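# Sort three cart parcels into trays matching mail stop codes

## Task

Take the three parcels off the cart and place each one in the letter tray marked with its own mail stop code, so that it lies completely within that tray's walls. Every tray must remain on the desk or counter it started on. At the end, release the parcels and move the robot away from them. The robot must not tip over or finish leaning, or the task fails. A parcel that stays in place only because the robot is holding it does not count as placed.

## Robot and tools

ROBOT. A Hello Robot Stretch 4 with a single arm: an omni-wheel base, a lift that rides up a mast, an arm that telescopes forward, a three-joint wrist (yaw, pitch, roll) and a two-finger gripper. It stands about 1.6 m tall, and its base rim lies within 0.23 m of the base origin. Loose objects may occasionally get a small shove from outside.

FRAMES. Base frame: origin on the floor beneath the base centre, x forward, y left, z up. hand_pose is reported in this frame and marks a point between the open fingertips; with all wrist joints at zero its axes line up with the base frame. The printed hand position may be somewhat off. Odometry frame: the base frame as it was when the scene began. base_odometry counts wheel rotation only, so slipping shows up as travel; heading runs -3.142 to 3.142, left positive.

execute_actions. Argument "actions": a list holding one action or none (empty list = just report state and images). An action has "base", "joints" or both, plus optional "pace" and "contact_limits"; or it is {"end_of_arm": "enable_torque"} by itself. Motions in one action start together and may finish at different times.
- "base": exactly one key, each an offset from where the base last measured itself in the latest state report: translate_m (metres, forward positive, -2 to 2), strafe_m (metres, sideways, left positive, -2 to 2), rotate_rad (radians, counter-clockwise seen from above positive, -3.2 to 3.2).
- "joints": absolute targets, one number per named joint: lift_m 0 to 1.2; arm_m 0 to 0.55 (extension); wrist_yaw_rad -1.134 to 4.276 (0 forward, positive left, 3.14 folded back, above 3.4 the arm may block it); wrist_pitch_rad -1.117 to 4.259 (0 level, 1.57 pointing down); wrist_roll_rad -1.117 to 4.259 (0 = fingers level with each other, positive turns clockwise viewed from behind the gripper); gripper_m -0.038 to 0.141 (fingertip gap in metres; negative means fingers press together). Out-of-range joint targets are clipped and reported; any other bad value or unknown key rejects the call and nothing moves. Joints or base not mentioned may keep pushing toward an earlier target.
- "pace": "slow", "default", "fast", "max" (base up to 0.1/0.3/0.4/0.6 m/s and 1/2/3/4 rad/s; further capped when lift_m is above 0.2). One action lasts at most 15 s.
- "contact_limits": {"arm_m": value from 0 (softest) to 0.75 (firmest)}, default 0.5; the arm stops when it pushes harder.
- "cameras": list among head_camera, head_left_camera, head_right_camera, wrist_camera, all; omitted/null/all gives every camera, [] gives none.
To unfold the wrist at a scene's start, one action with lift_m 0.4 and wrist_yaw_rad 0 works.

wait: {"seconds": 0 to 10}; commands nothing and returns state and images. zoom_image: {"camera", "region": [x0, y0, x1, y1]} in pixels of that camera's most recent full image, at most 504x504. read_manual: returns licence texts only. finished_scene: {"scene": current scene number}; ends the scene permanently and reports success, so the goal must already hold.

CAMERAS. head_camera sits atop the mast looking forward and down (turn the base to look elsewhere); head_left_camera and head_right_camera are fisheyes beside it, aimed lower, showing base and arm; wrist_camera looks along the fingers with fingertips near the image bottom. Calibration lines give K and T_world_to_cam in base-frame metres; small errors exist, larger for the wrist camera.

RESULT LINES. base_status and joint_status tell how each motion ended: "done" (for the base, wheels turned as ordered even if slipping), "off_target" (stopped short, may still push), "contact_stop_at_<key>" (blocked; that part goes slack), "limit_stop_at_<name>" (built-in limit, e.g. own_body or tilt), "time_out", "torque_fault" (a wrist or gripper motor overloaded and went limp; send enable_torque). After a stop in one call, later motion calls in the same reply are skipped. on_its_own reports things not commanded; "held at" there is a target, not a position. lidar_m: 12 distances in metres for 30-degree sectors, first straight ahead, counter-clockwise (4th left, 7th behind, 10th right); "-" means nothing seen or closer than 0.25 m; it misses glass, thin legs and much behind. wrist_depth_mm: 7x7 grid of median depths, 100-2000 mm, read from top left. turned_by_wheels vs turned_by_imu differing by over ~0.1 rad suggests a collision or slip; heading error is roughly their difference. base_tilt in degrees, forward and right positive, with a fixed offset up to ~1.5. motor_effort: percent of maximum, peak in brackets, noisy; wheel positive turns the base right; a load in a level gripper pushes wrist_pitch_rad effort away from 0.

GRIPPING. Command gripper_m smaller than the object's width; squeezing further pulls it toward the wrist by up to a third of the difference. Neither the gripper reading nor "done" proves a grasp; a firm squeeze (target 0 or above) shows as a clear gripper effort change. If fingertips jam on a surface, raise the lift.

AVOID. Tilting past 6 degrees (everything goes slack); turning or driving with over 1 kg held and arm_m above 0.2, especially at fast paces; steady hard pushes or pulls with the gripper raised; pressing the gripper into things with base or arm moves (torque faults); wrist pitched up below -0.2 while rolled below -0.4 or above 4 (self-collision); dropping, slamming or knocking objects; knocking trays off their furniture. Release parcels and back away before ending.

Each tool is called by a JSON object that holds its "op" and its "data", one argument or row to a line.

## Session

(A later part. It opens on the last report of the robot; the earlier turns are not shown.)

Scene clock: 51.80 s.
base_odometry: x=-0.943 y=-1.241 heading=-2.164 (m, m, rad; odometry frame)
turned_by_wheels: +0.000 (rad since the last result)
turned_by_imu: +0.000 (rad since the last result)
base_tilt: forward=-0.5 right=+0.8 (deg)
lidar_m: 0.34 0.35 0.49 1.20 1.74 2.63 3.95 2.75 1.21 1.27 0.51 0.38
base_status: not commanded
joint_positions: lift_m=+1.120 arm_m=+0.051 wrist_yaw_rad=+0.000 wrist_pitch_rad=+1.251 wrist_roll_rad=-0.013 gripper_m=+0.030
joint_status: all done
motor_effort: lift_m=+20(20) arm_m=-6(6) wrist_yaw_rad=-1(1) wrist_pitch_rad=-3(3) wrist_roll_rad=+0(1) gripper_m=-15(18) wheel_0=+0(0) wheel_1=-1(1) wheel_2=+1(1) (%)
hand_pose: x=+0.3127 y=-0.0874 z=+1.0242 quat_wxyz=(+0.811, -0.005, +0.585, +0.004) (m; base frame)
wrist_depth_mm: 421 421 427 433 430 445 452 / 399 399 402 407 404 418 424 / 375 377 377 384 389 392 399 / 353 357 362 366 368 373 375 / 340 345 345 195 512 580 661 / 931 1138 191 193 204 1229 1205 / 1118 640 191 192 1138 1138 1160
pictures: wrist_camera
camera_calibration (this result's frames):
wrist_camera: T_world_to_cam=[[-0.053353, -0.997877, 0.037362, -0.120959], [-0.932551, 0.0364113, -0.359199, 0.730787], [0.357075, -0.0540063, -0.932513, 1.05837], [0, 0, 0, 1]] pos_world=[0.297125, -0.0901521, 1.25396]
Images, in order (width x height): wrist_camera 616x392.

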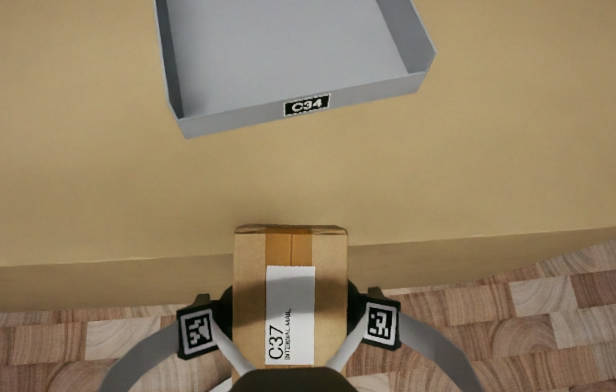

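The gray tray is C34, which matches no parcel. I'll strafe left to the red tray on the counter and read its label.

{"op": "execute_actions", "data": {
  "actions": [
    {"base": {"strafe_m": 0.82}, "pace": "fast"}
  ],
  "cameras": ["wrist_camera", "head_camera"]
}}

Scene clock: 56.87 s.
base_odometry: x=-0.263 y=-1.699 heading=-2.164 (m, m, rad; odometry frame)
turned_by_wheels: +0.000 (rad since the last result)
turned_by_imu: +0.003 (rad since the last result)
base_tilt: forward=-0.4 right=+0.9 (deg)
lidar_m: 0.32 0.32 0.45 1.08 1.04 1.11 3.64 3.28 2.13 2.04 0.49 0.34
base_status: done
joint_positions: lift_m=+1.120 arm_m=+0.051 wrist_yaw_rad=+0.000 wrist_pitch_rad=+1.251 wrist_roll_rad=-0.013 gripper_m=+0.030
joint_status: not commanded
motor_effort: lift_m=+20(20) arm_m=-6(6) wrist_yaw_rad=-1(1) wrist_pitch_rad=-3(2) wrist_roll_rad=+0(1) gripper_m=-14(18) wheel_0=+2(9) wheel_1=-1(10) wheel_2=+0(1) (%)
hand_pose: x=+0.3127 y=-0.0874 z=+1.0242 quat_wxyz=(+0.811, -0.005, +0.586, +0.004) (m; base frame)
wrist_depth_mm: 421 424 427 433 436 442 452 / 397 402 402 373 387 413 427 / 373 377 379 384 389 394 399 / 351 359 362 364 368 373 377 / 334 338 338 195 349 355 359 / 621 691 192 193 204 1205 1205 / 1098 634 191 191 1118 1160 1160
pictures: head_camera, wrist_camera
camera_calibration (this result's frames):
wrist_camera: T_world_to_cam=[[-0.0533073, -0.997878, 0.037377, -0.120989], [-0.932653, 0.0363783, -0.358937, 0.730475], [0.356816, -0.0539937, -0.932613, 1.05857], [0, 0, 0, 1]] pos_world=[0.297115, -0.0901494, 1.25395]
Images, in order (width x height): head_camera 420x560, wrist_camera 616x392.

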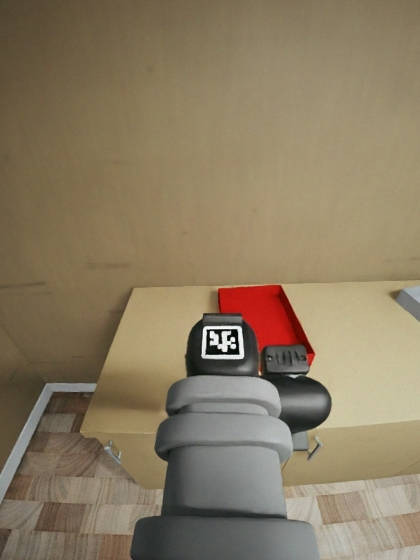

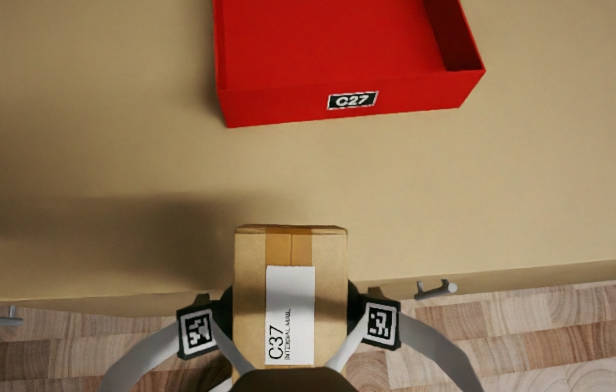

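The red counter tray is C27, so C37 goes on the desk across the room. I'll turn around and drive there, lowering the lift during the turn so I can drive faster.

{"op": "execute_actions", "data": {
  "actions": [
    {"base": {"rotate_rad": -2.9}, "joints": {"wrist_pitch_rad": 1.57, "arm_m": 0.0, "lift_m": 0.6}, "pace": "fast"}
  ],
  "cameras": ["head_camera"]
}}

{"op": "execute_actions", "data": {
  "actions": [
    {"base": {"translate_m": 0.68}, "pace": "max"}
  ],
  "cameras": []
}}

{"op": "execute_actions", "data": {
  "actions": [
    {"base": {"translate_m": 1.9}, "joints": {"lift_m": 1.14}, "pace": "max"}
  ],
  "cameras": ["head_camera"]
}}

Scene clock: 66.00 s.
base_odometry: x=-0.263 y=-1.699 heading=+1.220 (m, m, rad; odometry frame)
turned_by_wheels: -2.900 (rad since the last result)
turned_by_imu: -2.890 (rad since the last result)
base_tilt: forward=-0.5 right=+0.9 (deg)
lidar_m: 3.00 3.18 2.03 0.77 0.39 0.31 0.30 0.37 1.08 1.09 1.04 1.46
base_status: done
joint_positions: lift_m=+0.600 arm_m=+0.001 wrist_yaw_rad=+0.000 wrist_pitch_rad=+1.570 wrist_roll_rad=-0.013 gripper_m=+0.030
joint_status: all done
motor_effort: lift_m=+16(19) arm_m=-6(8) wrist_yaw_rad=-1(1) wrist_pitch_rad=+0(4) wrist_roll_rad=+1(1) gripper_m=-19(20) wheel_0=+1(5) wheel_1=+1(5) wheel_2=+4(7) (%)
hand_pose: x=+0.1723 y=-0.0874 z=+0.4898 quat_wxyz=(+0.707, -0.005, +0.707, +0.005) (m; base frame)
wrist_depth_mm: 699 707 707 723 732 750 750 / 691 699 707 715 723 741 741 / 683 699 707 715 723 732 741 / 683 699 699 707 723 723 741 / 691 691 488 194 715 723 732 / 676 484 192 193 204 723 723 / 676 322 191 191 707 715 723
pictures: head_camera
Images, in order (width x height): head_camera 420x560.

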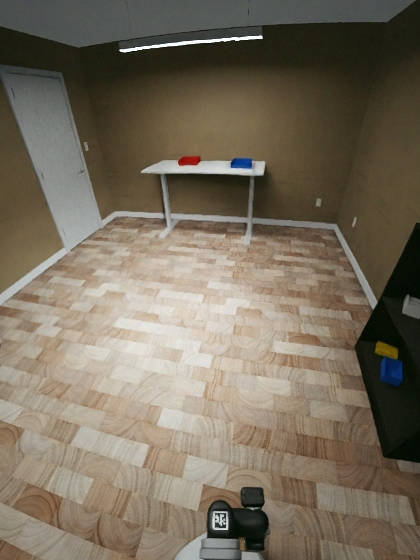

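Scene clock: 68.90 s.
base_odometry: x=-0.030 y=-1.061 heading=+1.220 (m, m, rad; odometry frame)
turned_by_wheels: +0.000 (rad since the last result)
turned_by_imu: +0.001 (rad since the last result)
base_tilt: forward=-0.4 right=+0.9 (deg)
lidar_m: 2.32 2.61 1.94 1.83 1.19 0.99 0.99 1.50 1.24 0.90 1.04 2.21
base_status: done
joint_positions: lift_m=+0.600 arm_m=+0.001 wrist_yaw_rad=+0.000 wrist_pitch_rad=+1.570 wrist_roll_rad=-0.013 gripper_m=+0.030
joint_status: not commanded
motor_effort: lift_m=+17(17) arm_m=-6(6) wrist_yaw_rad=-1(0) wrist_pitch_rad=+1(0) wrist_roll_rad=+1(1) gripper_m=-16(16) wheel_0=-1(4) wheel_1=+0(5) wheel_2=+2(14) (%)
hand_pose: x=+0.1723 y=-0.0874 z=+0.4898 quat_wxyz=(+0.707, -0.005, +0.707, +0.005) (m; base frame)
wrist_depth_mm: 699 699 715 723 732 741 750 / 691 699 707 723 723 741 741 / 683 699 707 707 723 732 741 / 683 699 699 715 723 723 741 / 683 691 488 194 723 723 732 / 676 484 192 193 205 723 732 / 676 322 191 192 715 715 732
pictures: none
No camera images: the call's "cameras" was empty. Leave "cameras" out to get every camera's image.

Scene clock: 74.33 s.
base_odometry: x=+0.624 y=+0.724 heading=+1.220 (m, m, rad; odometry frame)
turned_by_wheels: +0.000 (rad since the last result)
turned_by_imu: +0.003 (rad since the last result)
base_tilt: forward=-0.3 right=+1.0 (deg)
lidar_m: 0.46 0.52 0.85 2.11 2.29 2.89 2.86 1.65 1.58 1.57 0.53 0.44
base_status: done
joint_positions: lift_m=+1.140 arm_m=+0.001 wrist_yaw_rad=+0.000 wrist_pitch_rad=+1.570 wrist_roll_rad=-0.013 gripper_m=+0.030
joint_status: all done
motor_effort: lift_m=+19(23) arm_m=-6(6) wrist_yaw_rad=+0(0) wrist_pitch_rad=+1(1) wrist_roll_rad=+1(0) gripper_m=-18(18) wheel_0=-1(9) wheel_1=-1(8) wheel_2=+2(9) (%)
hand_pose: x=+0.1722 y=-0.0874 z=+1.0296 quat_wxyz=(+0.707, -0.005, +0.707, +0.005) (m; base frame)
wrist_depth_mm: 1205 1229 1255 1255 1281 1308 1308 / 1205 1205 1255 1255 1255 1308 1308 / 1205 1229 1229 1255 1281 1281 1308 / 1182 1229 1205 1255 1255 1281 1281 / 1182 1205 1008 194 1255 1255 1281 / 1160 1205 191 193 204 1255 1281 / 1182 676 191 191 1229 1255 1255
pictures: head_camera
Images, in order (width x height): head_camera 420x560.

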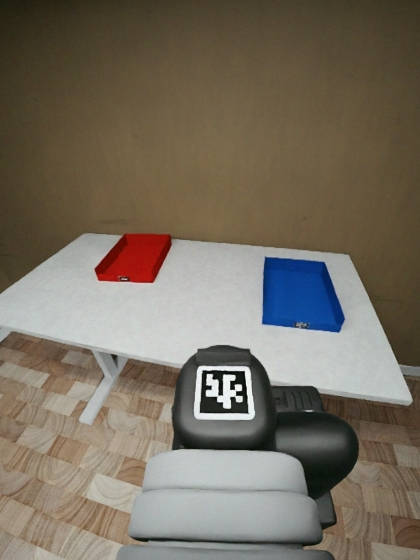

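{"op": "zoom_image", "data": {
  "camera": "head_camera",
  "region": [270, 305, 340, 345]
}}

{"op": "zoom_image", "data": {
  "camera": "head_camera",
  "region": [90, 260, 160, 295]
}}

Region (270, 305, 340, 345) of head_camera's 420x560 image, scaled by 7.200, with more detail than that image has; it fills the top 288 rows of this view, and the rest is white.

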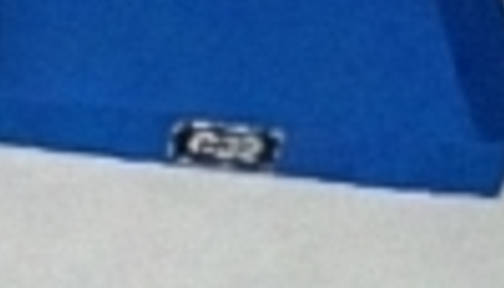

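Region (90, 260, 160, 295) of head_camera's 420x560 image, scaled by 7.200, with more detail than that image has.

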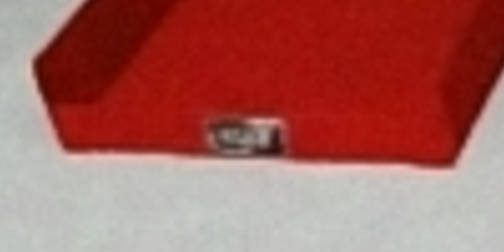

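The blue label looks like C32, so the red desk tray is probably C37. I'll line up with the red tray and confirm with the wrist camera.

{"op": "execute_actions", "data": {
  "actions": [
    {"base": {"rotate_rad": -0.24}, "pace": "fast"}
  ],
  "cameras": []
}}

{"op": "execute_actions", "data": {
  "actions": [
    {"base": {"strafe_m": 0.76}, "joints": {"wrist_pitch_rad": 1.15, "arm_m": 0.2}, "pace": "fast"}
  ],
  "cameras": ["head_camera", "wrist_camera"]
}}

Scene clock: 78.40 s.
base_odometry: x=+0.624 y=+0.724 heading=+0.980 (m, m, rad; odometry frame)
turned_by_wheels: -0.240 (rad since the last result)
turned_by_imu: -0.238 (rad since the last result)
base_tilt: forward=-0.3 right=+0.7 (deg)
lidar_m: 0.45 0.47 0.67 2.11 2.19 2.29 2.89 1.95 1.67 1.58 1.63 0.48
base_status: done
joint_positions: lift_m=+1.140 arm_m=+0.001 wrist_yaw_rad=+0.000 wrist_pitch_rad=+1.570 wrist_roll_rad=-0.013 gripper_m=+0.030
joint_status: not commanded
motor_effort: lift_m=+19(19) arm_m=-6(6) wrist_yaw_rad=-1(3) wrist_pitch_rad=+1(1) wrist_roll_rad=+1(1) gripper_m=-16(15) wheel_0=+2(3) wheel_1=+2(3) wheel_2=+2(4) (%)
hand_pose: x=+0.1722 y=-0.0874 z=+1.0296 quat_wxyz=(+0.707, -0.005, +0.707, +0.005) (m; base frame)
wrist_depth_mm: 1205 1229 1255 1255 1281 1281 1308 / 1205 1229 1229 1255 1255 1281 1308 / 1205 1205 1229 1255 1281 1281 1308 / 1182 1229 1229 1255 1255 1281 1281 / 1182 1205 1008 194 1255 1281 1281 / 1205 1205 192 193 205 1281 1281 / 1182 683 191 191 1229 1255 1281
pictures: none
No camera images: the call's "cameras" was empty. Leave "cameras" out to get every camera's image.

Scene clock: 82.10 s.
base_odometry: x=-0.008 y=+1.147 heading=+0.980 (m, m, rad; odometry frame)
turned_by_wheels: +0.000 (rad since the last result)
turned_by_imu: +0.002 (rad since the last result)
base_tilt: forward=-0.6 right=+1.1 (deg)
lidar_m: 0.42 0.44 1.41 1.34 1.44 1.86 2.91 2.98 2.31 2.32 0.64 0.42
base_status: done
joint_positions: lift_m=+1.140 arm_m=+0.199 wrist_yaw_rad=+0.000 wrist_pitch_rad=+1.151 wrist_roll_rad=-0.013 gripper_m=+0.030
joint_status: all done
motor_effort: lift_m=+19(19) arm_m=+6(6) wrist_yaw_rad=-1(2) wrist_pitch_rad=-4(7) wrist_roll_rad=+1(0) gripper_m=-16(17) wheel_0=-1(9) wheel_1=-3(11) wheel_2=+0(3) (%)
hand_pose: x=+0.4873 y=-0.0874 z=+1.0546 quat_wxyz=(+0.839, -0.006, +0.544, +0.004) (m; base frame)
wrist_depth_mm: 452 455 459 462 466 473 480 / 413 418 421 427 430 436 442 / 384 384 389 392 397 404 404 / 353 359 362 364 368 373 377 / 330 334 334 195 343 347 349 / 310 312 191 193 205 324 325 / 293 228 191 191 304 312 1160
pictures: head_camera, wrist_camera
camera_calibration (this result's frames):
wrist_camera: T_world_to_cam=[[-0.0565095, -0.997893, 0.0318858, -0.105438], [-0.892265, 0.036147, -0.450063, 0.980693], [0.447962, -0.0538834, -0.892427, 0.937869], [0, 0, 0, 1]] pos_world=[0.44895, -0.0901293, 1.28172]
Images, in order (width x height): head_camera 420x560, wrist_camera 616x392.

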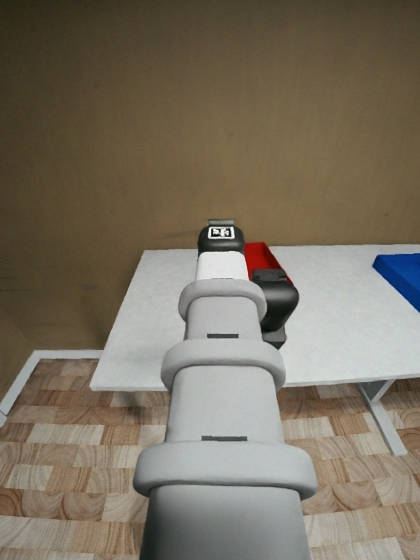

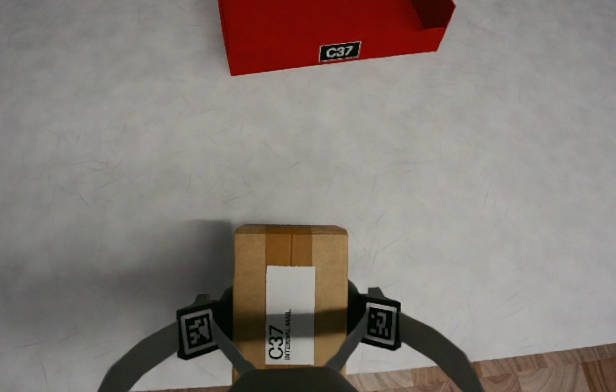

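The label reads C37, so this is the right tray. I'll shift right a little, raise the lift to clear the tray walls, then move in over the tray.

{"op": "execute_actions", "data": {
  "actions": [
    {"base": {"strafe_m": -0.05}, "joints": {"wrist_pitch_rad": 1.57, "lift_m": 1.19}, "pace": "fast"}
  ],
  "cameras": []
}}

{"op": "execute_actions", "data": {
  "actions": [
    {"base": {"translate_m": 0.21}, "joints": {"arm_m": 0.53}}
  ],
  "cameras": ["head_camera", "wrist_camera"]
}}

Scene clock: 84.93 s.
base_odometry: x=+0.034 y=+1.119 heading=+0.980 (m, m, rad; odometry frame)
turned_by_wheels: +0.000 (rad since the last result)
turned_by_imu: +0.000 (rad since the last result)
base_tilt: forward=-0.7 right=+1.0 (deg)
lidar_m: 0.42 0.43 1.50 1.41 1.48 1.87 3.66 2.97 2.29 2.28 0.65 0.44
base_status: done
joint_positions: lift_m=+1.190 arm_m=+0.199 wrist_yaw_rad=+0.000 wrist_pitch_rad=+1.570 wrist_roll_rad=-0.013 gripper_m=+0.030
joint_status: all done
motor_effort: lift_m=+19(23) arm_m=+6(6) wrist_yaw_rad=+0(4) wrist_pitch_rad=+2(4) wrist_roll_rad=+1(1) gripper_m=-20(15) wheel_0=+0(7) wheel_1=+2(11) wheel_2=+0(1) (%)
hand_pose: x=+0.3701 y=-0.0874 z=+1.0795 quat_wxyz=(+0.707, -0.005, +0.707, +0.005) (m; base frame)
wrist_depth_mm: 343 347 351 357 359 366 368 / 343 345 351 355 357 364 368 / 340 345 347 353 357 362 366 / 342 343 1281 1281 1308 1308 1366 / 1229 1255 1281 195 1281 1308 1336 / 1229 1255 192 193 204 1308 1336 / 1229 699 191 192 1281 1308 1336
pictures: none
No camera images: the call's "cameras" was empty. Leave "cameras" out to get every camera's image.

Scene clock: 87.03 s.
base_odometry: x=+0.151 y=+1.293 heading=+0.980 (m, m, rad; odometry frame)
turned_by_wheels: +0.000 (rad since the last result)
turned_by_imu: +0.001 (rad since the last result)
base_tilt: forward=-0.5 right=+1.0 (deg)
lidar_m: 0.25 0.25 0.31 1.42 1.46 1.99 3.90 3.19 2.39 1.08 0.33 0.25
base_status: done
joint_positions: lift_m=+1.190 arm_m=+0.529 wrist_yaw_rad=+0.000 wrist_pitch_rad=+1.570 wrist_roll_rad=-0.013 gripper_m=+0.030
joint_status: all done
motor_effort: lift_m=+20(20) arm_m=+6(8) wrist_yaw_rad=-1(2) wrist_pitch_rad=+2(1) wrist_roll_rad=+1(1) gripper_m=-16(20) wheel_0=-1(4) wheel_1=+0(6) wheel_2=+3(11) (%)
hand_pose: x=+0.7001 y=-0.0874 z=+1.0795 quat_wxyz=(+0.707, -0.005, +0.707, +0.005) (m; base frame)
wrist_depth_mm: 342 312 327 338 359 364 368 / 342 342 347 351 355 364 366 / 340 342 345 349 353 362 366 / 340 340 343 349 351 359 364 / 336 340 340 194 351 357 362 / 334 338 192 193 205 355 359 / 334 221 191 192 345 355 357
pictures: head_camera, wrist_camera
camera_calibration (this result's frames):
wrist_camera: T_world_to_cam=[[-0.038641, -0.99789, 0.0521855, -0.128656], [-0.998168, 0.0361136, -0.048536, 0.822436], [0.046549, -0.0539654, -0.997457, 1.25919], [0, 0, 0, 1]] pos_world=[0.757344, -0.0901331, 1.30262]
Images, in order (width x height): head_camera 420x560, wrist_camera 616x392.

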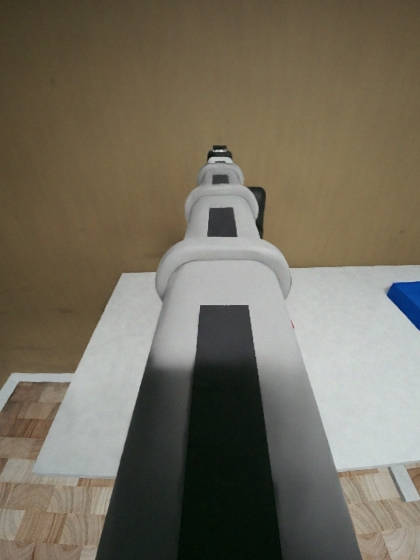

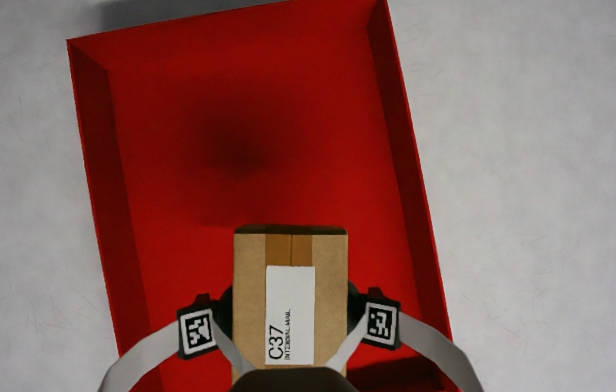

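The parcel is well inside the tray's footprint. I'll lower it gently and release.

{"op": "execute_actions", "data": {
  "actions": [
    {"joints": {"lift_m": 1.098}}
  ],
  "cameras": []
}}

{"op": "execute_actions", "data": {
  "actions": [
    {"joints": {"gripper_m": 0.1}}
  ],
  "cameras": ["wrist_camera"]
}}

Scene clock: 89.10 s.
base_odometry: x=+0.151 y=+1.293 heading=+0.980 (m, m, rad; odometry frame)
turned_by_wheels: +0.000 (rad since the last result)
turned_by_imu: +0.000 (rad since the last result)
base_tilt: forward=-0.5 right=+0.8 (deg)
lidar_m: 0.25 0.25 0.30 1.42 1.44 2.00 3.12 3.18 2.37 1.07 0.34 0.25
base_status: not commanded
joint_positions: lift_m=+1.098 arm_m=+0.529 wrist_yaw_rad=+0.000 wrist_pitch_rad=+1.570 wrist_roll_rad=-0.013 gripper_m=+0.030
joint_status: all done
motor_effort: lift_m=+15(18) arm_m=+6(6) wrist_yaw_rad=-3(0) wrist_pitch_rad=-1(1) wrist_roll_rad=+0(1) gripper_m=-18(16) wheel_0=-1(1) wheel_1=+1(0) wheel_2=+3(3) (%)
hand_pose: x=+0.7000 y=-0.0874 z=+0.9879 quat_wxyz=(+0.707, -0.005, +0.707, +0.005) (m; base frame)
wrist_depth_mm: 247 254 256 259 262 270 272 / 246 253 256 259 262 268 270 / 236 252 255 257 260 266 270 / 226 250 254 256 259 247 268 / 216 250 252 194 258 247 267 / 211 249 192 193 205 253 265 / 211 200 191 192 255 218 265
pictures: none
No camera images: the call's "cameras" was empty. Leave "cameras" out to get every camera's image.

Scene clock: 90.63 s.
base_odometry: x=+0.151 y=+1.293 heading=+0.980 (m, m, rad; odometry frame)
turned_by_wheels: +0.000 (rad since the last result)
turned_by_imu: +0.000 (rad since the last result)
base_tilt: forward=-0.2 right=+1.0 (deg)
lidar_m: 0.25 0.25 0.33 1.40 1.45 1.99 3.13 3.19 2.37 1.08 0.35 0.25
base_status: not commanded
joint_positions: lift_m=+1.098 arm_m=+0.529 wrist_yaw_rad=+0.000 wrist_pitch_rad=+1.570 wrist_roll_rad=-0.013 gripper_m=+0.100
joint_status: all done
motor_effort: lift_m=+15(15) arm_m=+6(6) wrist_yaw_rad=+0(1) wrist_pitch_rad=+1(1) wrist_roll_rad=+1(1) gripper_m=-1(18) wheel_0=-1(1) wheel_1=+1(1) wheel_2=+2(3) (%)
hand_pose: x=+0.7000 y=-0.0874 z=+0.9879 quat_wxyz=(+0.707, -0.005, +0.707, +0.005) (m; base frame)
wrist_depth_mm: 247 254 257 260 263 270 273 / 246 254 256 259 262 268 271 / 236 252 254 258 260 267 268 / 225 251 254 256 260 247 270 / 216 249 251 206 258 247 268 / 211 249 206 206 204 253 266 / 211 242 249 204 257 224 266
pictures: wrist_camera
camera_calibration (this result's frames):
wrist_camera: T_world_to_cam=[[-0.038684, -0.997888, 0.0521919, -0.123853], [-0.998174, 0.0361651, -0.0483735, 0.817789], [0.0463838, -0.0539679, -0.997465, 1.16793], [0, 0, 0, 1]] pos_world=[0.757333, -0.090136, 1.21099]
Images, in order (width x height): wrist_camera 616x392.

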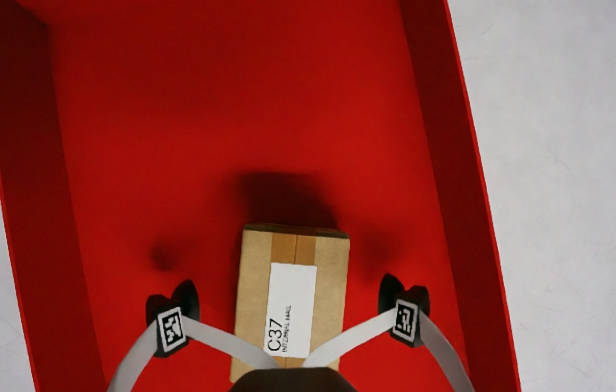

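C37 is placed. Now I'll clear the tray and drive backward toward the cart.

{"op": "execute_actions", "data": {
  "actions": [
    {"joints": {"lift_m": 1.18}, "pace": "fast"}
  ],
  "cameras": []
}}

{"op": "execute_actions", "data": {
  "actions": [
    {"base": {"rotate_rad": -0.146}, "joints": {"arm_m": 0.0}, "pace": "fast"}
  ],
  "cameras": ["head_camera"]
}}

{"op": "execute_actions", "data": {
  "actions": [
    {"base": {"translate_m": -0.5}, "joints": {"lift_m": 0.6}, "pace": "max"}
  ],
  "cameras": []
}}

{"op": "execute_actions", "data": {
  "actions": [
    {"base": {"translate_m": -1.613}, "joints": {"lift_m": 0.92}, "pace": "max"}
  ],
  "cameras": []
}}

{"op": "execute_actions", "data": {
  "actions": [
    {"base": {"rotate_rad": 2.036}, "pace": "max"}
  ],
  "cameras": ["head_camera", "wrist_camera"]
}}

Scene clock: 94.47 s.
base_odometry: x=+0.151 y=+1.293 heading=+0.980 (m, m, rad; odometry frame)
turned_by_wheels: +0.000 (rad since the last result)
turned_by_imu: +0.000 (rad since the last result)
base_tilt: forward=-0.3 right=+0.9 (deg)
lidar_m: 0.25 0.25 0.29 1.42 1.45 1.97 3.95 3.18 2.37 1.08 0.34 0.25
base_status: not commanded
joint_positions: lift_m=+1.180 arm_m=+0.529 wrist_yaw_rad=+0.000 wrist_pitch_rad=+1.570 wrist_roll_rad=-0.013 gripper_m=+0.100
joint_status: all done
motor_effort: lift_m=+20(21) arm_m=+6(6) wrist_yaw_rad=-1(0) wrist_pitch_rad=-1(0) wrist_roll_rad=+1(0) gripper_m=-3(2) wheel_0=-1(1) wheel_1=+1(1) wheel_2=+3(2) (%)
hand_pose: x=+0.7000 y=-0.0874 z=+1.0695 quat_wxyz=(+0.707, -0.005, +0.707, +0.005) (m; base frame)
wrist_depth_mm: 332 300 317 336 345 353 359 / 330 334 336 342 343 353 357 / 330 332 336 340 342 349 355 / 329 330 334 338 342 349 353 / 327 329 332 287 340 349 349 / 325 300 332 285 203 347 351 / 325 286 329 334 338 345 347
pictures: none
No camera images: the call's "cameras" was empty. Leave "cameras" out to get every camera's image.

Scene clock: 96.63 s.
base_odometry: x=+0.151 y=+1.293 heading=+0.835 (m, m, rad; odometry frame)
turned_by_wheels: -0.145 (rad since the last result)
turned_by_imu: -0.145 (rad since the last result)
base_tilt: forward=-0.5 right=+0.7 (deg)
lidar_m: 0.25 0.25 0.25 1.41 1.44 1.74 2.09 3.12 2.36 2.29 0.41 0.25
base_status: done
joint_positions: lift_m=+1.180 arm_m=+0.001 wrist_yaw_rad=+0.000 wrist_pitch_rad=+1.570 wrist_roll_rad=-0.013 gripper_m=+0.100
joint_status: all done
motor_effort: lift_m=+20(20) arm_m=-6(6) wrist_yaw_rad=+0(1) wrist_pitch_rad=-1(0) wrist_roll_rad=+0(1) gripper_m=-4(6) wheel_0=+0(6) wheel_1=+2(4) wheel_2=+4(4) (%)
hand_pose: x=+0.1722 y=-0.0874 z=+1.0695 quat_wxyz=(+0.707, -0.005, +0.707, +0.005) (m; base frame)
wrist_depth_mm: 334 338 343 349 351 355 359 / 334 338 342 343 351 353 359 / 332 336 340 343 347 355 1308 / 330 334 342 1281 1308 1308 1336 / 1229 1255 1060 1060 1308 1308 1308 / 1229 1229 1060 1078 203 1308 1308 / 1229 1255 1255 691 1281 1281 1308
pictures: head_camera
Images, in order (width x height): head_camera 420x560.

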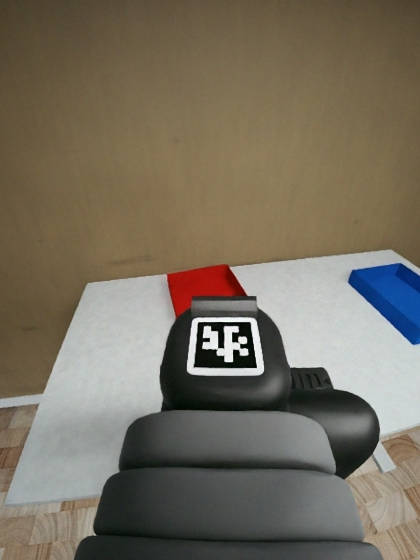

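Scene clock: 99.77 s.
base_odometry: x=-0.185 y=+0.923 heading=+0.835 (m, m, rad; odometry frame)
turned_by_wheels: +0.000 (rad since the last result)
turned_by_imu: +0.000 (rad since the last result)
base_tilt: forward=-0.7 right=+1.0 (deg)
lidar_m: 0.69 0.70 1.49 1.31 1.35 1.62 1.77 2.62 2.32 2.22 1.27 0.79
base_status: done
joint_positions: lift_m=+0.600 arm_m=+0.001 wrist_yaw_rad=+0.000 wrist_pitch_rad=+1.570 wrist_roll_rad=-0.013 gripper_m=+0.100
joint_status: all done
motor_effort: lift_m=+16(18) arm_m=-6(6) wrist_yaw_rad=-1(1) wrist_pitch_rad=+0(1) wrist_roll_rad=+1(0) gripper_m=-4(1) wheel_0=-1(3) wheel_1=+0(5) wheel_2=-2(14) (%)
hand_pose: x=+0.1722 y=-0.0874 z=+0.4899 quat_wxyz=(+0.707, -0.005, +0.707, +0.005) (m; base frame)
wrist_depth_mm: 699 699 707 715 732 741 750 / 691 699 707 723 732 732 741 / 683 699 707 707 723 732 741 / 683 691 699 707 723 732 741 / 683 691 496 535 715 723 732 / 676 480 488 496 204 723 732 / 668 480 484 488 707 723 723
pictures: none
No camera images: the call's "cameras" was empty. Leave "cameras" out to get every camera's image.

Scene clock: 104.60 s.
base_odometry: x=-1.268 y=-0.273 heading=+0.835 (m, m, rad; odometry frame)
turned_by_wheels: +0.000 (rad since the last result)
turned_by_imu: -0.002 (rad since the last result)
base_tilt: forward=-0.5 right=+0.9 (deg)
lidar_m: 2.29 1.89 1.15 0.43 0.42 1.23 1.63 1.00 1.21 2.38 2.39 2.55
base_status: done
joint_positions: lift_m=+0.920 arm_m=+0.001 wrist_yaw_rad=+0.000 wrist_pitch_rad=+1.570 wrist_roll_rad=-0.013 gripper_m=+0.100
joint_status: all done
motor_effort: lift_m=+19(24) arm_m=-6(6) wrist_yaw_rad=-4(3) wrist_pitch_rad=-1(1) wrist_roll_rad=+0(0) gripper_m=+0(2) wheel_0=+0(5) wheel_1=+2(8) wheel_2=-1(10) (%)
hand_pose: x=+0.1722 y=-0.0874 z=+0.8096 quat_wxyz=(+0.707, -0.005, +0.707, +0.005) (m; base frame)
wrist_depth_mm: 1008 1025 1025 1042 1060 1060 1078 / 1008 1008 1025 1042 1042 1060 1060 / 991 1025 1008 1025 1042 1042 1078 / 976 1008 1008 1025 1042 1060 1060 / 991 1008 809 809 1025 1042 1060 / 866 991 798 809 203 1042 1060 / 854 991 788 699 1025 1042 1060
pictures: none
No camera images: the call's "cameras" was empty. Leave "cameras" out to get every camera's image.

Scene clock: 107.00 s.
base_odometry: x=-1.268 y=-0.273 heading=+2.871 (m, m, rad; odometry frame)
turned_by_wheels: +2.036 (rad since the last result)
turned_by_imu: +2.030 (rad since the last result)
base_tilt: forward=-0.5 right=+1.0 (deg)
lidar_m: 0.43 0.46 1.65 1.01 1.18 2.14 2.40 2.75 2.29 1.98 1.18 0.45
base_status: done
joint_positions: lift_m=+0.920 arm_m=+0.001 wrist_yaw_rad=+0.000 wrist_pitch_rad=+1.570 wrist_roll_rad=-0.013 gripper_m=+0.100
joint_status: not commanded
motor_effort: lift_m=+19(19) arm_m=-6(7) wrist_yaw_rad=+0(1) wrist_pitch_rad=+1(1) wrist_roll_rad=+1(0) gripper_m=-2(2) wheel_0=-1(7) wheel_1=-1(5) wheel_2=+0(6) (%)
hand_pose: x=+0.1722 y=-0.0874 z=+0.8096 quat_wxyz=(+0.707, -0.005, +0.707, +0.005) (m; base frame)
wrist_depth_mm: 1008 627 640 640 654 1060 1078 / 991 1008 820 904 647 1060 1078 / 1008 1008 1025 1025 1042 1060 1078 / 976 991 1008 1025 1042 1042 1078 / 976 1008 798 820 1025 1042 1060 / 991 991 798 809 203 1042 1042 / 976 991 798 699 1025 1042 1060
pictures: head_camera, wrist_camera
camera_calibration (this result's frames):
wrist_camera: T_world_to_cam=[[-0.0388773, -0.99788, 0.0521896, -0.134929], [-0.998165, 0.0363555, -0.0484301, 0.282386], [0.0464301, -0.0539767, -0.997462, 1.01455], [0, 0, 0, 1]] pos_world=[0.229517, -0.090147, 1.03269]
Images, in order (width x height): head_camera 420x560, wrist_camera 616x392.

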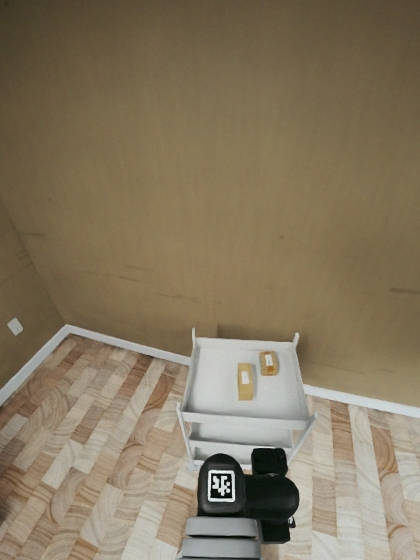

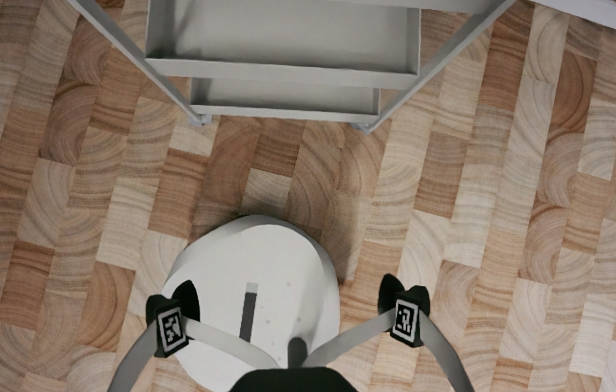

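I'm back at the cart. I'll extend the arm over the C32 parcel and check alignment.

{"op": "execute_actions", "data": {
  "actions": [
    {"joints": {"arm_m": 0.43, "lift_m": 0.9}, "pace": "fast"}
  ],
  "cameras": ["wrist_camera"]
}}

Scene clock: 109.20 s.
base_odometry: x=-1.268 y=-0.273 heading=+2.871 (m, m, rad; odometry frame)
turned_by_wheels: +0.000 (rad since the last result)
turned_by_imu: +0.000 (rad since the last result)
base_tilt: forward=-0.6 right=+1.0 (deg)
lidar_m: 0.43 0.46 1.64 1.02 1.21 2.17 2.41 2.75 2.26 2.00 1.17 0.45
base_status: not commanded
joint_positions: lift_m=+0.900 arm_m=+0.429 wrist_yaw_rad=+0.000 wrist_pitch_rad=+1.570 wrist_roll_rad=-0.013 gripper_m=+0.100
joint_status: all done
motor_effort: lift_m=+15(18) arm_m=+6(6) wrist_yaw_rad=+0(1) wrist_pitch_rad=+0(1) wrist_roll_rad=+1(1) gripper_m=-3(3) wheel_0=-2(2) wheel_1=-1(1) wheel_2=+0(0) (%)
hand_pose: x=+0.6001 y=-0.0874 z=+0.7899 quat_wxyz=(+0.707, -0.005, +0.707, +0.005) (m; base frame)
wrist_depth_mm: 991 960 842 798 707 647 591 / 310 340 347 351 340 353 317 / 314 343 345 351 307 359 332 / 307 342 345 298 306 357 330 / 310 340 343 297 351 353 327 / 314 336 342 294 203 355 322 / 315 336 338 293 347 351 319
pictures: wrist_camera
camera_calibration (this result's frames):
wrist_camera: T_world_to_cam=[[-0.0386383, -0.99789, 0.0521864, -0.117408], [-0.998169, 0.0361119, -0.0485152, 0.708531], [0.0465282, -0.0539654, -0.997458, 0.974948], [0, 0, 0, 1]] pos_world=[0.657335, -0.090133, 1.01297]
Images, in order (width x height): wrist_camera 616x392.

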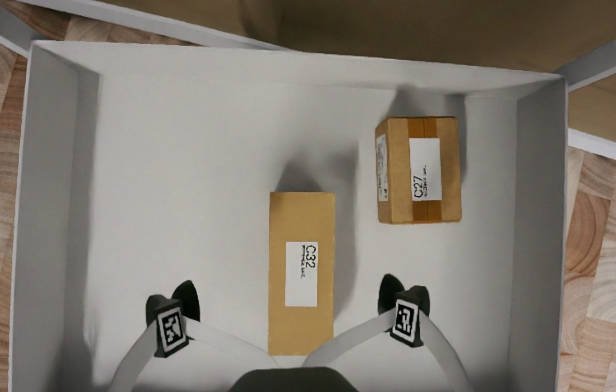

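C32 is about 1 cm off-centre. I'll correct that while lowering, then grip.

{"op": "execute_actions", "data": {
  "actions": [
    {"base": {"strafe_m": -0.01}, "joints": {"lift_m": 0.808, "gripper_m": 0.085}}
  ],
  "cameras": ["wrist_camera"]
}}

{"op": "execute_actions", "data": {
  "actions": [
    {"joints": {"gripper_m": 0.022}}
  ],
  "cameras": []
}}

{"op": "execute_actions", "data": {
  "actions": [
    {"joints": {"lift_m": 0.95}, "pace": "fast"}
  ],
  "cameras": ["wrist_camera"]
}}

Scene clock: 111.53 s.
base_odometry: x=-1.265 y=-0.263 heading=+2.871 (m, m, rad; odometry frame)
turned_by_wheels: +0.000 (rad since the last result)
turned_by_imu: +0.000 (rad since the last result)
base_tilt: forward=-0.1 right=+0.8 (deg)
lidar_m: 0.41 0.45 1.66 1.04 1.19 2.18 2.42 2.64 2.28 2.00 1.18 0.44
base_status: done
joint_positions: lift_m=+0.808 arm_m=+0.429 wrist_yaw_rad=+0.000 wrist_pitch_rad=+1.570 wrist_roll_rad=-0.013 gripper_m=+0.085
joint_status: all done
motor_effort: lift_m=+15(15) arm_m=+6(6) wrist_yaw_rad=-1(2) wrist_pitch_rad=+0(1) wrist_roll_rad=+0(1) gripper_m=-3(7) wheel_0=+0(6) wheel_1=+0(5) wheel_2=+0(4) (%)
hand_pose: x=+0.6001 y=-0.0874 z=+0.6979 quat_wxyz=(+0.707, -0.005, +0.707, +0.005) (m; base frame)
wrist_depth_mm: 248 250 242 238 232 231 231 / 250 253 256 259 262 216 268 / 249 252 256 258 249 213 268 / 249 251 254 206 254 213 267 / 248 250 253 205 259 263 266 / 247 249 203 203 212 262 264 / 245 247 249 202 256 260 263
pictures: wrist_camera
camera_calibration (this result's frames):
wrist_camera: T_world_to_cam=[[-0.0386409, -0.997889, 0.0521872, -0.112609], [-0.99817, 0.0361157, -0.048494, 0.704052], [0.0465069, -0.0539656, -0.997459, 0.883249], [0, 0, 0, 1]] pos_world=[0.657335, -0.0901332, 0.921024]
Images, in order (width x height): wrist_camera 616x392.

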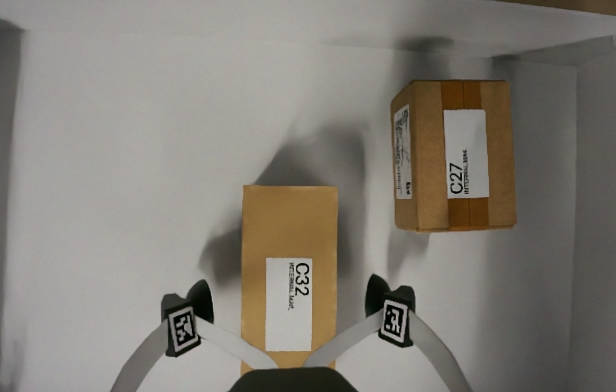

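Scene clock: 112.97 s.
base_odometry: x=-1.265 y=-0.263 heading=+2.871 (m, m, rad; odometry frame)
turned_by_wheels: +0.000 (rad since the last result)
turned_by_imu: +0.000 (rad since the last result)
base_tilt: forward=-0.3 right=+0.9 (deg)
lidar_m: 0.42 0.46 1.66 1.03 1.20 2.20 2.41 2.65 2.26 1.98 1.19 0.43
base_status: not commanded
joint_positions: lift_m=+0.808 arm_m=+0.429 wrist_yaw_rad=+0.000 wrist_pitch_rad=+1.570 wrist_roll_rad=-0.013 gripper_m=+0.022
joint_status: all done
motor_effort: lift_m=+15(15) arm_m=+6(6) wrist_yaw_rad=-3(0) wrist_pitch_rad=+0(0) wrist_roll_rad=+1(1) gripper_m=-18(21) wheel_0=+0(0) wheel_1=+0(0) wheel_2=+0(0) (%)
hand_pose: x=+0.6001 y=-0.0874 z=+0.6979 quat_wxyz=(+0.707, -0.005, +0.707, +0.005) (m; base frame)
wrist_depth_mm: 249 250 243 238 231 232 231 / 250 253 256 258 260 216 268 / 249 252 255 257 250 213 267 / 248 251 253 197 254 212 266 / 248 250 252 196 259 262 265 / 246 249 193 195 257 262 264 / 245 162 192 193 256 259 263
pictures: none
No camera images: the call's "cameras" was empty. Leave "cameras" out to get every camera's image.

Scene clock: 114.30 s.
base_odometry: x=-1.265 y=-0.263 heading=+2.871 (m, m, rad; odometry frame)
turned_by_wheels: +0.000 (rad since the last result)
turned_by_imu: +0.000 (rad since the last result)
base_tilt: forward=-0.5 right=+0.8 (deg)
lidar_m: 0.41 0.46 1.67 1.01 1.20 2.18 2.43 2.63 2.27 2.00 1.19 0.44
base_status: not commanded
joint_positions: lift_m=+0.950 arm_m=+0.429 wrist_yaw_rad=+0.000 wrist_pitch_rad=+1.570 wrist_roll_rad=-0.013 gripper_m=+0.022
joint_status: all done
motor_effort: lift_m=+20(23) arm_m=+6(6) wrist_yaw_rad=-1(3) wrist_pitch_rad=+0(1) wrist_roll_rad=+1(1) gripper_m=-20(16) wheel_0=+0(0) wheel_1=+0(0) wheel_2=+0(0) (%)
hand_pose: x=+0.6000 y=-0.0874 z=+0.8395 quat_wxyz=(+0.707, -0.005, +0.707, +0.005) (m; base frame)
wrist_depth_mm: 1025 1042 891 788 699 647 585 / 364 389 394 402 404 723 691 / 691 389 397 399 357 407 1025 / 377 389 394 197 351 407 1078 / 368 387 389 196 402 402 1118 / 370 387 193 195 397 404 1078 / 370 163 192 193 397 357 1078
pictures: wrist_camera
camera_calibration (this result's frames):
wrist_camera: T_world_to_cam=[[-0.0387117, -0.997886, 0.0521929, -0.119961], [-0.998175, 0.0361943, -0.048346, 0.710759], [0.0463547, -0.0539692, -0.997466, 1.02457], [0, 0, 0, 1]] pos_world=[0.657324, -0.0901377, 1.0626]
Images, in order (width x height): wrist_camera 616x392.

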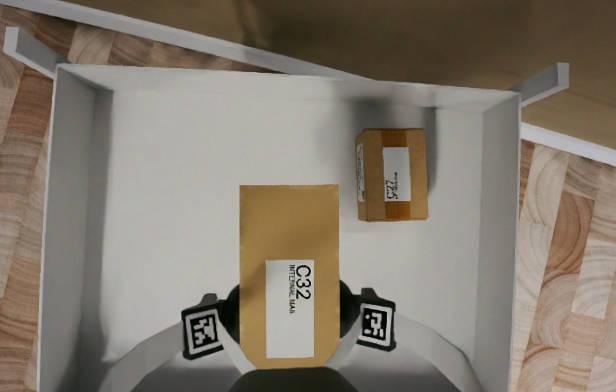

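I'm holding C32. I'll head to the blue tray on the desk and check its label on arrival.

{"op": "execute_actions", "data": {
  "actions": [
    {"base": {"rotate_rad": -2.354}, "joints": {"arm_m": 0.0}, "pace": "max"}
  ],
  "cameras": []
}}

{"op": "execute_actions", "data": {
  "actions": [
    {"base": {"translate_m": 0.27}, "pace": "max"}
  ],
  "cameras": []
}}

{"op": "execute_actions", "data": {
  "actions": [
    {"base": {"translate_m": 2.0}, "joints": {"lift_m": 1.18, "wrist_pitch_rad": 1.15}, "pace": "max"}
  ],
  "cameras": []
}}

{"op": "execute_actions", "data": {
  "actions": [
    {"base": {"rotate_rad": 0.463}, "pace": "max"}
  ],
  "cameras": ["head_camera", "wrist_camera"]
}}

Scene clock: 120.43 s.
base_odometry: x=-1.265 y=-0.263 heading=+0.517 (m, m, rad; odometry frame)
turned_by_wheels: -2.354 (rad since the last result)
turned_by_imu: -2.346 (rad since the last result)
base_tilt: forward=-0.5 right=+0.9 (deg)
lidar_m: 2.37 2.29 1.45 0.49 0.42 0.44 1.47 1.02 1.06 1.48 2.36 2.51
base_status: done
joint_positions: lift_m=+0.950 arm_m=+0.001 wrist_yaw_rad=+0.000 wrist_pitch_rad=+1.570 wrist_roll_rad=-0.013 gripper_m=+0.022
joint_status: all done
motor_effort: lift_m=+19(20) arm_m=-6(7) wrist_yaw_rad=-2(2) wrist_pitch_rad=+0(1) wrist_roll_rad=+0(0) gripper_m=-17(19) wheel_0=+0(9) wheel_1=+0(5) wheel_2=+1(9) (%)
hand_pose: x=+0.1722 y=-0.0874 z=+0.8396 quat_wxyz=(+0.707, -0.005, +0.707, +0.005) (m; base frame)
wrist_depth_mm: 1025 1042 1060 1078 1078 1098 1118 / 1025 1042 1060 1060 1098 1098 1118 / 1025 1025 1060 1060 1060 1098 1098 / 1042 1025 1042 197 1060 1078 1098 / 1025 1025 831 196 1060 1078 1098 / 1008 1025 193 195 1060 1078 1078 / 878 163 192 193 1060 1060 1078
pictures: none
No camera images: the call's "cameras" was empty. Leave "cameras" out to get every camera's image.

Scene clock: 122.57 s.
base_odometry: x=-1.030 y=-0.130 heading=+0.517 (m, m, rad; odometry frame)
turned_by_wheels: +0.000 (rad since the last result)
turned_by_imu: +0.001 (rad since the last result)
base_tilt: forward=-0.4 right=+0.9 (deg)
lidar_m: 2.11 2.04 1.63 1.21 0.60 0.60 1.68 1.24 1.29 1.81 2.25 2.65
base_status: done
joint_positions: lift_m=+0.950 arm_m=+0.001 wrist_yaw_rad=+0.000 wrist_pitch_rad=+1.570 wrist_roll_rad=-0.013 gripper_m=+0.022
joint_status: not commanded
motor_effort: lift_m=+19(19) arm_m=-6(6) wrist_yaw_rad=-3(1) wrist_pitch_rad=+0(2) wrist_roll_rad=+0(1) gripper_m=-16(19) wheel_0=+0(7) wheel_1=+1(7) wheel_2=+1(13) (%)
hand_pose: x=+0.1723 y=-0.0874 z=+0.8396 quat_wxyz=(+0.707, -0.005, +0.707, +0.005) (m; base frame)
wrist_depth_mm: 1025 1060 1060 1078 1078 1098 1098 / 1025 1042 1060 1060 1078 1098 1118 / 1025 1042 1060 1060 1078 1078 1098 / 1025 1042 1042 197 1078 1078 1098 / 1008 1025 831 196 1060 1078 1078 / 1008 1025 193 195 1060 1078 1078 / 1008 163 193 193 1042 1078 1078
pictures: none
No camera images: the call's "cameras" was empty. Leave "cameras" out to get every camera's image.

Scene clock: 129.40 s.
base_odometry: x=+0.708 y=+0.859 heading=+0.517 (m, m, rad; odometry frame)
turned_by_wheels: +0.000 (rad since the last result)
turned_by_imu: +0.003 (rad since the last result)
base_tilt: forward=-0.6 right=+0.9 (deg)
lidar_m: 0.30 0.29 0.31 0.45 2.13 2.25 2.43 2.97 1.82 1.64 1.56 0.44
base_status: done
joint_positions: lift_m=+1.180 arm_m=+0.001 wrist_yaw_rad=+0.000 wrist_pitch_rad=+1.151 wrist_roll_rad=-0.013 gripper_m=+0.022
joint_status: all done
motor_effort: lift_m=+19(23) arm_m=-6(6) wrist_yaw_rad=-2(4) wrist_pitch_rad=-3(8) wrist_roll_rad=+1(0) gripper_m=-19(21) wheel_0=-1(6) wheel_1=-1(5) wheel_2=+2(9) (%)
hand_pose: x=+0.2894 y=-0.0874 z=+1.0946 quat_wxyz=(+0.839, -0.006, +0.544, +0.004) (m; base frame)
wrist_depth_mm: 500 500 517 1308 1618 1576 1308 / 466 466 469 480 1708 1661 1397 / 418 430 442 442 1576 1576 1499 / 399 404 402 197 1464 1464 1464 / 373 377 382 195 1366 1366 1397 / 349 387 193 195 1281 1281 1281 / 1138 162 193 193 1182 1205 1229
pictures: none
No camera images: the call's "cameras" was empty. Leave "cameras" out to get every camera's image.

Scene clock: 131.00 s.
base_odometry: x=+0.708 y=+0.859 heading=+0.979 (m, m, rad; odometry frame)
turned_by_wheels: +0.463 (rad since the last result)
turned_by_imu: +0.461 (rad since the last result)
base_tilt: forward=-0.4 right=+0.8 (deg)
lidar_m: 0.30 0.30 0.42 1.06 2.22 2.42 3.08 1.95 1.68 1.58 0.45 0.32
base_status: done
joint_positions: lift_m=+1.180 arm_m=+0.001 wrist_yaw_rad=+0.000 wrist_pitch_rad=+1.151 wrist_roll_rad=-0.013 gripper_m=+0.022
joint_status: not commanded
motor_effort: lift_m=+19(19) arm_m=-6(6) wrist_yaw_rad=+0(4) wrist_pitch_rad=-3(4) wrist_roll_rad=+0(1) gripper_m=-17(17) wheel_0=-3(5) wheel_1=-2(6) wheel_2=-2(5) (%)
hand_pose: x=+0.2894 y=-0.0874 z=+1.0946 quat_wxyz=(+0.839, -0.006, +0.544, +0.004) (m; base frame)
wrist_depth_mm: 508 508 512 521 517 549 1118 / 466 469 469 477 480 492 1336 / 430 436 433 442 445 455 1576 / 399 402 402 197 413 418 1464 / 373 377 375 195 384 389 397 / 357 362 193 195 370 1281 1281 / 1182 163 192 193 1160 1182 1229
pictures: head_camera, wrist_camera
camera_calibration (this result's frames):
wrist_camera: T_world_to_cam=[[-0.056653, -0.997885, 0.031881, -0.117861], [-0.892319, 0.0362846, -0.449945, 0.822033], [0.447836, -0.0539388, -0.892487, 1.06229], [0, 0, 0, 1]] pos_world=[0.251106, -0.0901406, 1.32171]
Images, in order (width x height): head_camera 420x560, wrist_camera 616x392.

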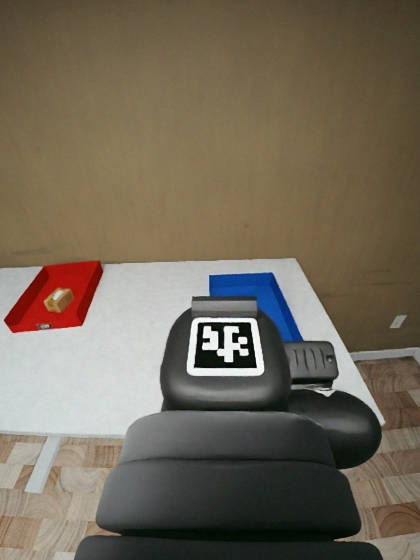

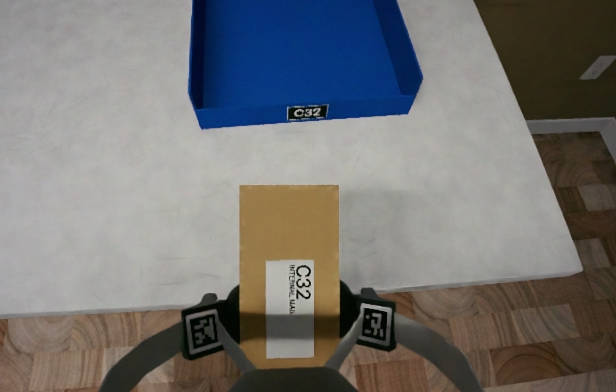

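The blue tray's label reads C32, which matches. I'll extend over the tray centre.

{"op": "execute_actions", "data": {
  "actions": [
    {"joints": {"wrist_pitch_rad": 1.57, "arm_m": 0.52, "lift_m": 1.19}, "pace": "fast"}
  ],
  "cameras": ["wrist_camera"]
}}

Scene clock: 134.30 s.
base_odometry: x=+0.708 y=+0.859 heading=+0.979 (m, m, rad; odometry frame)
turned_by_wheels: +0.000 (rad since the last result)
turned_by_imu: +0.000 (rad since the last result)
base_tilt: forward=-0.5 right=+0.8 (deg)
lidar_m: 0.29 0.31 0.42 1.05 2.21 2.41 3.09 1.94 1.68 1.56 0.45 0.31
base_status: not commanded
joint_positions: lift_m=+1.190 arm_m=+0.519 wrist_yaw_rad=+0.000 wrist_pitch_rad=+1.570 wrist_roll_rad=-0.013 gripper_m=+0.022
joint_status: all done
motor_effort: lift_m=+20(21) arm_m=+6(7) wrist_yaw_rad=-2(2) wrist_pitch_rad=+0(3) wrist_roll_rad=+1(0) gripper_m=-19(20) wheel_0=-3(3) wheel_1=-2(2) wheel_2=-1(1) (%)
hand_pose: x=+0.6901 y=-0.0874 z=+1.0795 quat_wxyz=(+0.707, -0.005, +0.707, +0.005) (m; base frame)
wrist_depth_mm: 343 347 349 355 357 364 366 / 342 329 345 351 351 364 366 / 338 343 345 349 353 359 366 / 338 340 343 197 351 359 364 / 338 340 340 196 351 357 362 / 334 338 193 194 349 355 359 / 334 163 192 193 347 353 357
pictures: wrist_camera
camera_calibration (this result's frames):
wrist_camera: T_world_to_cam=[[-0.0385854, -0.997892, 0.0521867, -0.129082], [-0.998172, 0.0360594, -0.048508, 0.812405], [0.046524, -0.053963, -0.997459, 1.25965], [0, 0, 0, 1]] pos_world=[0.747335, -0.0901299, 1.30259]
Images, in order (width x height): wrist_camera 616x392.

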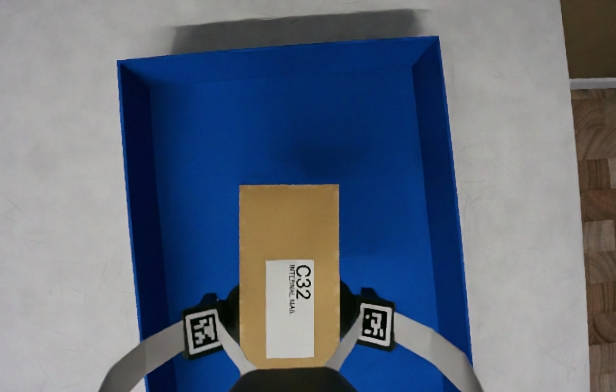

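The alignment is good. I'll lower and release.

{"op": "execute_actions", "data": {
  "actions": [
    {"joints": {"lift_m": 1.1}}
  ],
  "cameras": []
}}

{"op": "execute_actions", "data": {
  "actions": [
    {"joints": {"gripper_m": 0.095}}
  ],
  "cameras": []
}}

{"op": "execute_actions", "data": {
  "actions": [
    {"joints": {"lift_m": 1.18}, "pace": "fast"}
  ],
  "cameras": ["wrist_camera"]
}}

Scene clock: 136.20 s.
base_odometry: x=+0.708 y=+0.859 heading=+0.979 (m, m, rad; odometry frame)
turned_by_wheels: +0.000 (rad since the last result)
turned_by_imu: +0.000 (rad since the last result)
base_tilt: forward=-0.6 right=+0.9 (deg)
lidar_m: 0.29 0.31 0.42 1.01 2.18 2.42 3.05 1.94 1.67 1.57 0.45 0.31
base_status: not commanded
joint_positions: lift_m=+1.100 arm_m=+0.519 wrist_yaw_rad=+0.000 wrist_pitch_rad=+1.570 wrist_roll_rad=-0.013 gripper_m=+0.022
joint_status: all done
motor_effort: lift_m=+15(19) arm_m=+7(6) wrist_yaw_rad=-2(1) wrist_pitch_rad=+0(0) wrist_roll_rad=+0(1) gripper_m=-16(18) wheel_0=-3(3) wheel_1=-2(2) wheel_2=-1(2) (%)
hand_pose: x=+0.6900 y=-0.0874 z=+0.9899 quat_wxyz=(+0.707, -0.005, +0.707, +0.005) (m; base frame)
wrist_depth_mm: 225 238 245 258 264 248 274 / 239 254 257 262 264 248 273 / 236 254 256 260 263 242 272 / 233 253 255 197 262 247 271 / 251 252 254 196 262 253 270 / 249 251 193 195 258 259 268 / 248 162 193 192 257 231 267
pictures: none
No camera images: the call's "cameras" was empty. Leave "cameras" out to get every camera's image.

Scene clock: 137.73 s.
base_odometry: x=+0.708 y=+0.859 heading=+0.979 (m, m, rad; odometry frame)
turned_by_wheels: +0.000 (rad since the last result)
turned_by_imu: +0.000 (rad since the last result)
base_tilt: forward=-0.3 right=+0.9 (deg)
lidar_m: 0.28 0.31 0.43 1.05 2.21 2.41 3.04 1.94 1.66 1.57 0.45 0.31
base_status: not commanded
joint_positions: lift_m=+1.100 arm_m=+0.519 wrist_yaw_rad=+0.000 wrist_pitch_rad=+1.570 wrist_roll_rad=-0.013 gripper_m=+0.095
joint_status: all done
motor_effort: lift_m=+15(15) arm_m=+6(6) wrist_yaw_rad=-1(3) wrist_pitch_rad=-1(0) wrist_roll_rad=+1(1) gripper_m=-2(16) wheel_0=-3(3) wheel_1=-2(2) wheel_2=-1(1) (%)
hand_pose: x=+0.6900 y=-0.0874 z=+0.9899 quat_wxyz=(+0.707, -0.005, +0.707, +0.005) (m; base frame)
wrist_depth_mm: 240 239 245 257 264 249 274 / 238 255 258 260 265 248 273 / 236 254 257 260 264 242 271 / 233 253 255 208 262 247 271 / 251 252 254 206 260 253 270 / 249 232 207 205 212 259 268 / 248 208 251 204 258 238 267
pictures: none
No camera images: the call's "cameras" was empty. Leave "cameras" out to get every camera's image.

Scene clock: 138.83 s.
base_odometry: x=+0.708 y=+0.859 heading=+0.979 (m, m, rad; odometry frame)
turned_by_wheels: +0.000 (rad since the last result)
turned_by_imu: +0.000 (rad since the last result)
base_tilt: forward=-0.4 right=+0.7 (deg)
lidar_m: 0.29 0.32 0.41 1.05 2.22 2.43 3.10 1.96 1.69 1.55 0.45 0.31
base_status: not commanded
joint_positions: lift_m=+1.180 arm_m=+0.519 wrist_yaw_rad=+0.000 wrist_pitch_rad=+1.570 wrist_roll_rad=-0.013 gripper_m=+0.095
joint_status: all done
motor_effort: lift_m=+19(21) arm_m=+6(6) wrist_yaw_rad=-2(3) wrist_pitch_rad=+0(1) wrist_roll_rad=+1(0) gripper_m=-1(0) wheel_0=-3(3) wheel_1=-2(2) wheel_2=-2(1) (%)
hand_pose: x=+0.6900 y=-0.0874 z=+1.0696 quat_wxyz=(+0.707, -0.005, +0.707, +0.005) (m; base frame)
wrist_depth_mm: 332 336 342 345 349 353 359 / 332 330 336 342 343 353 355 / 330 332 336 340 343 351 355 / 329 332 334 338 342 349 353 / 329 330 332 286 342 347 351 / 327 319 330 285 212 345 349 / 325 310 329 282 338 347 349
pictures: wrist_camera
camera_calibration (this result's frames):
wrist_camera: T_world_to_cam=[[-0.0386278, -0.99789, 0.0521936, -0.128543], [-0.998178, 0.0361111, -0.0483302, 0.811693], [0.0463434, -0.0539654, -0.997467, 1.24987], [0, 0, 0, 1]] pos_world=[0.747326, -0.0901329, 1.29264]
Images, in order (width x height): wrist_camera 616x392.

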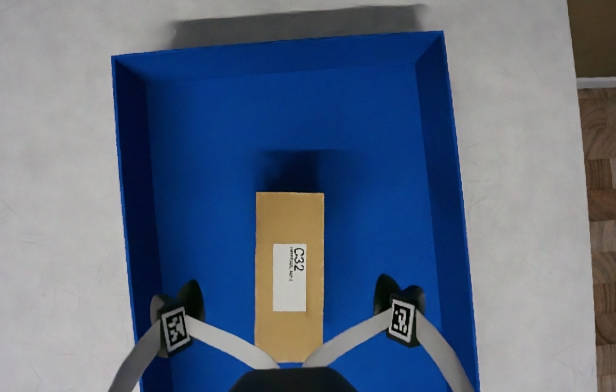

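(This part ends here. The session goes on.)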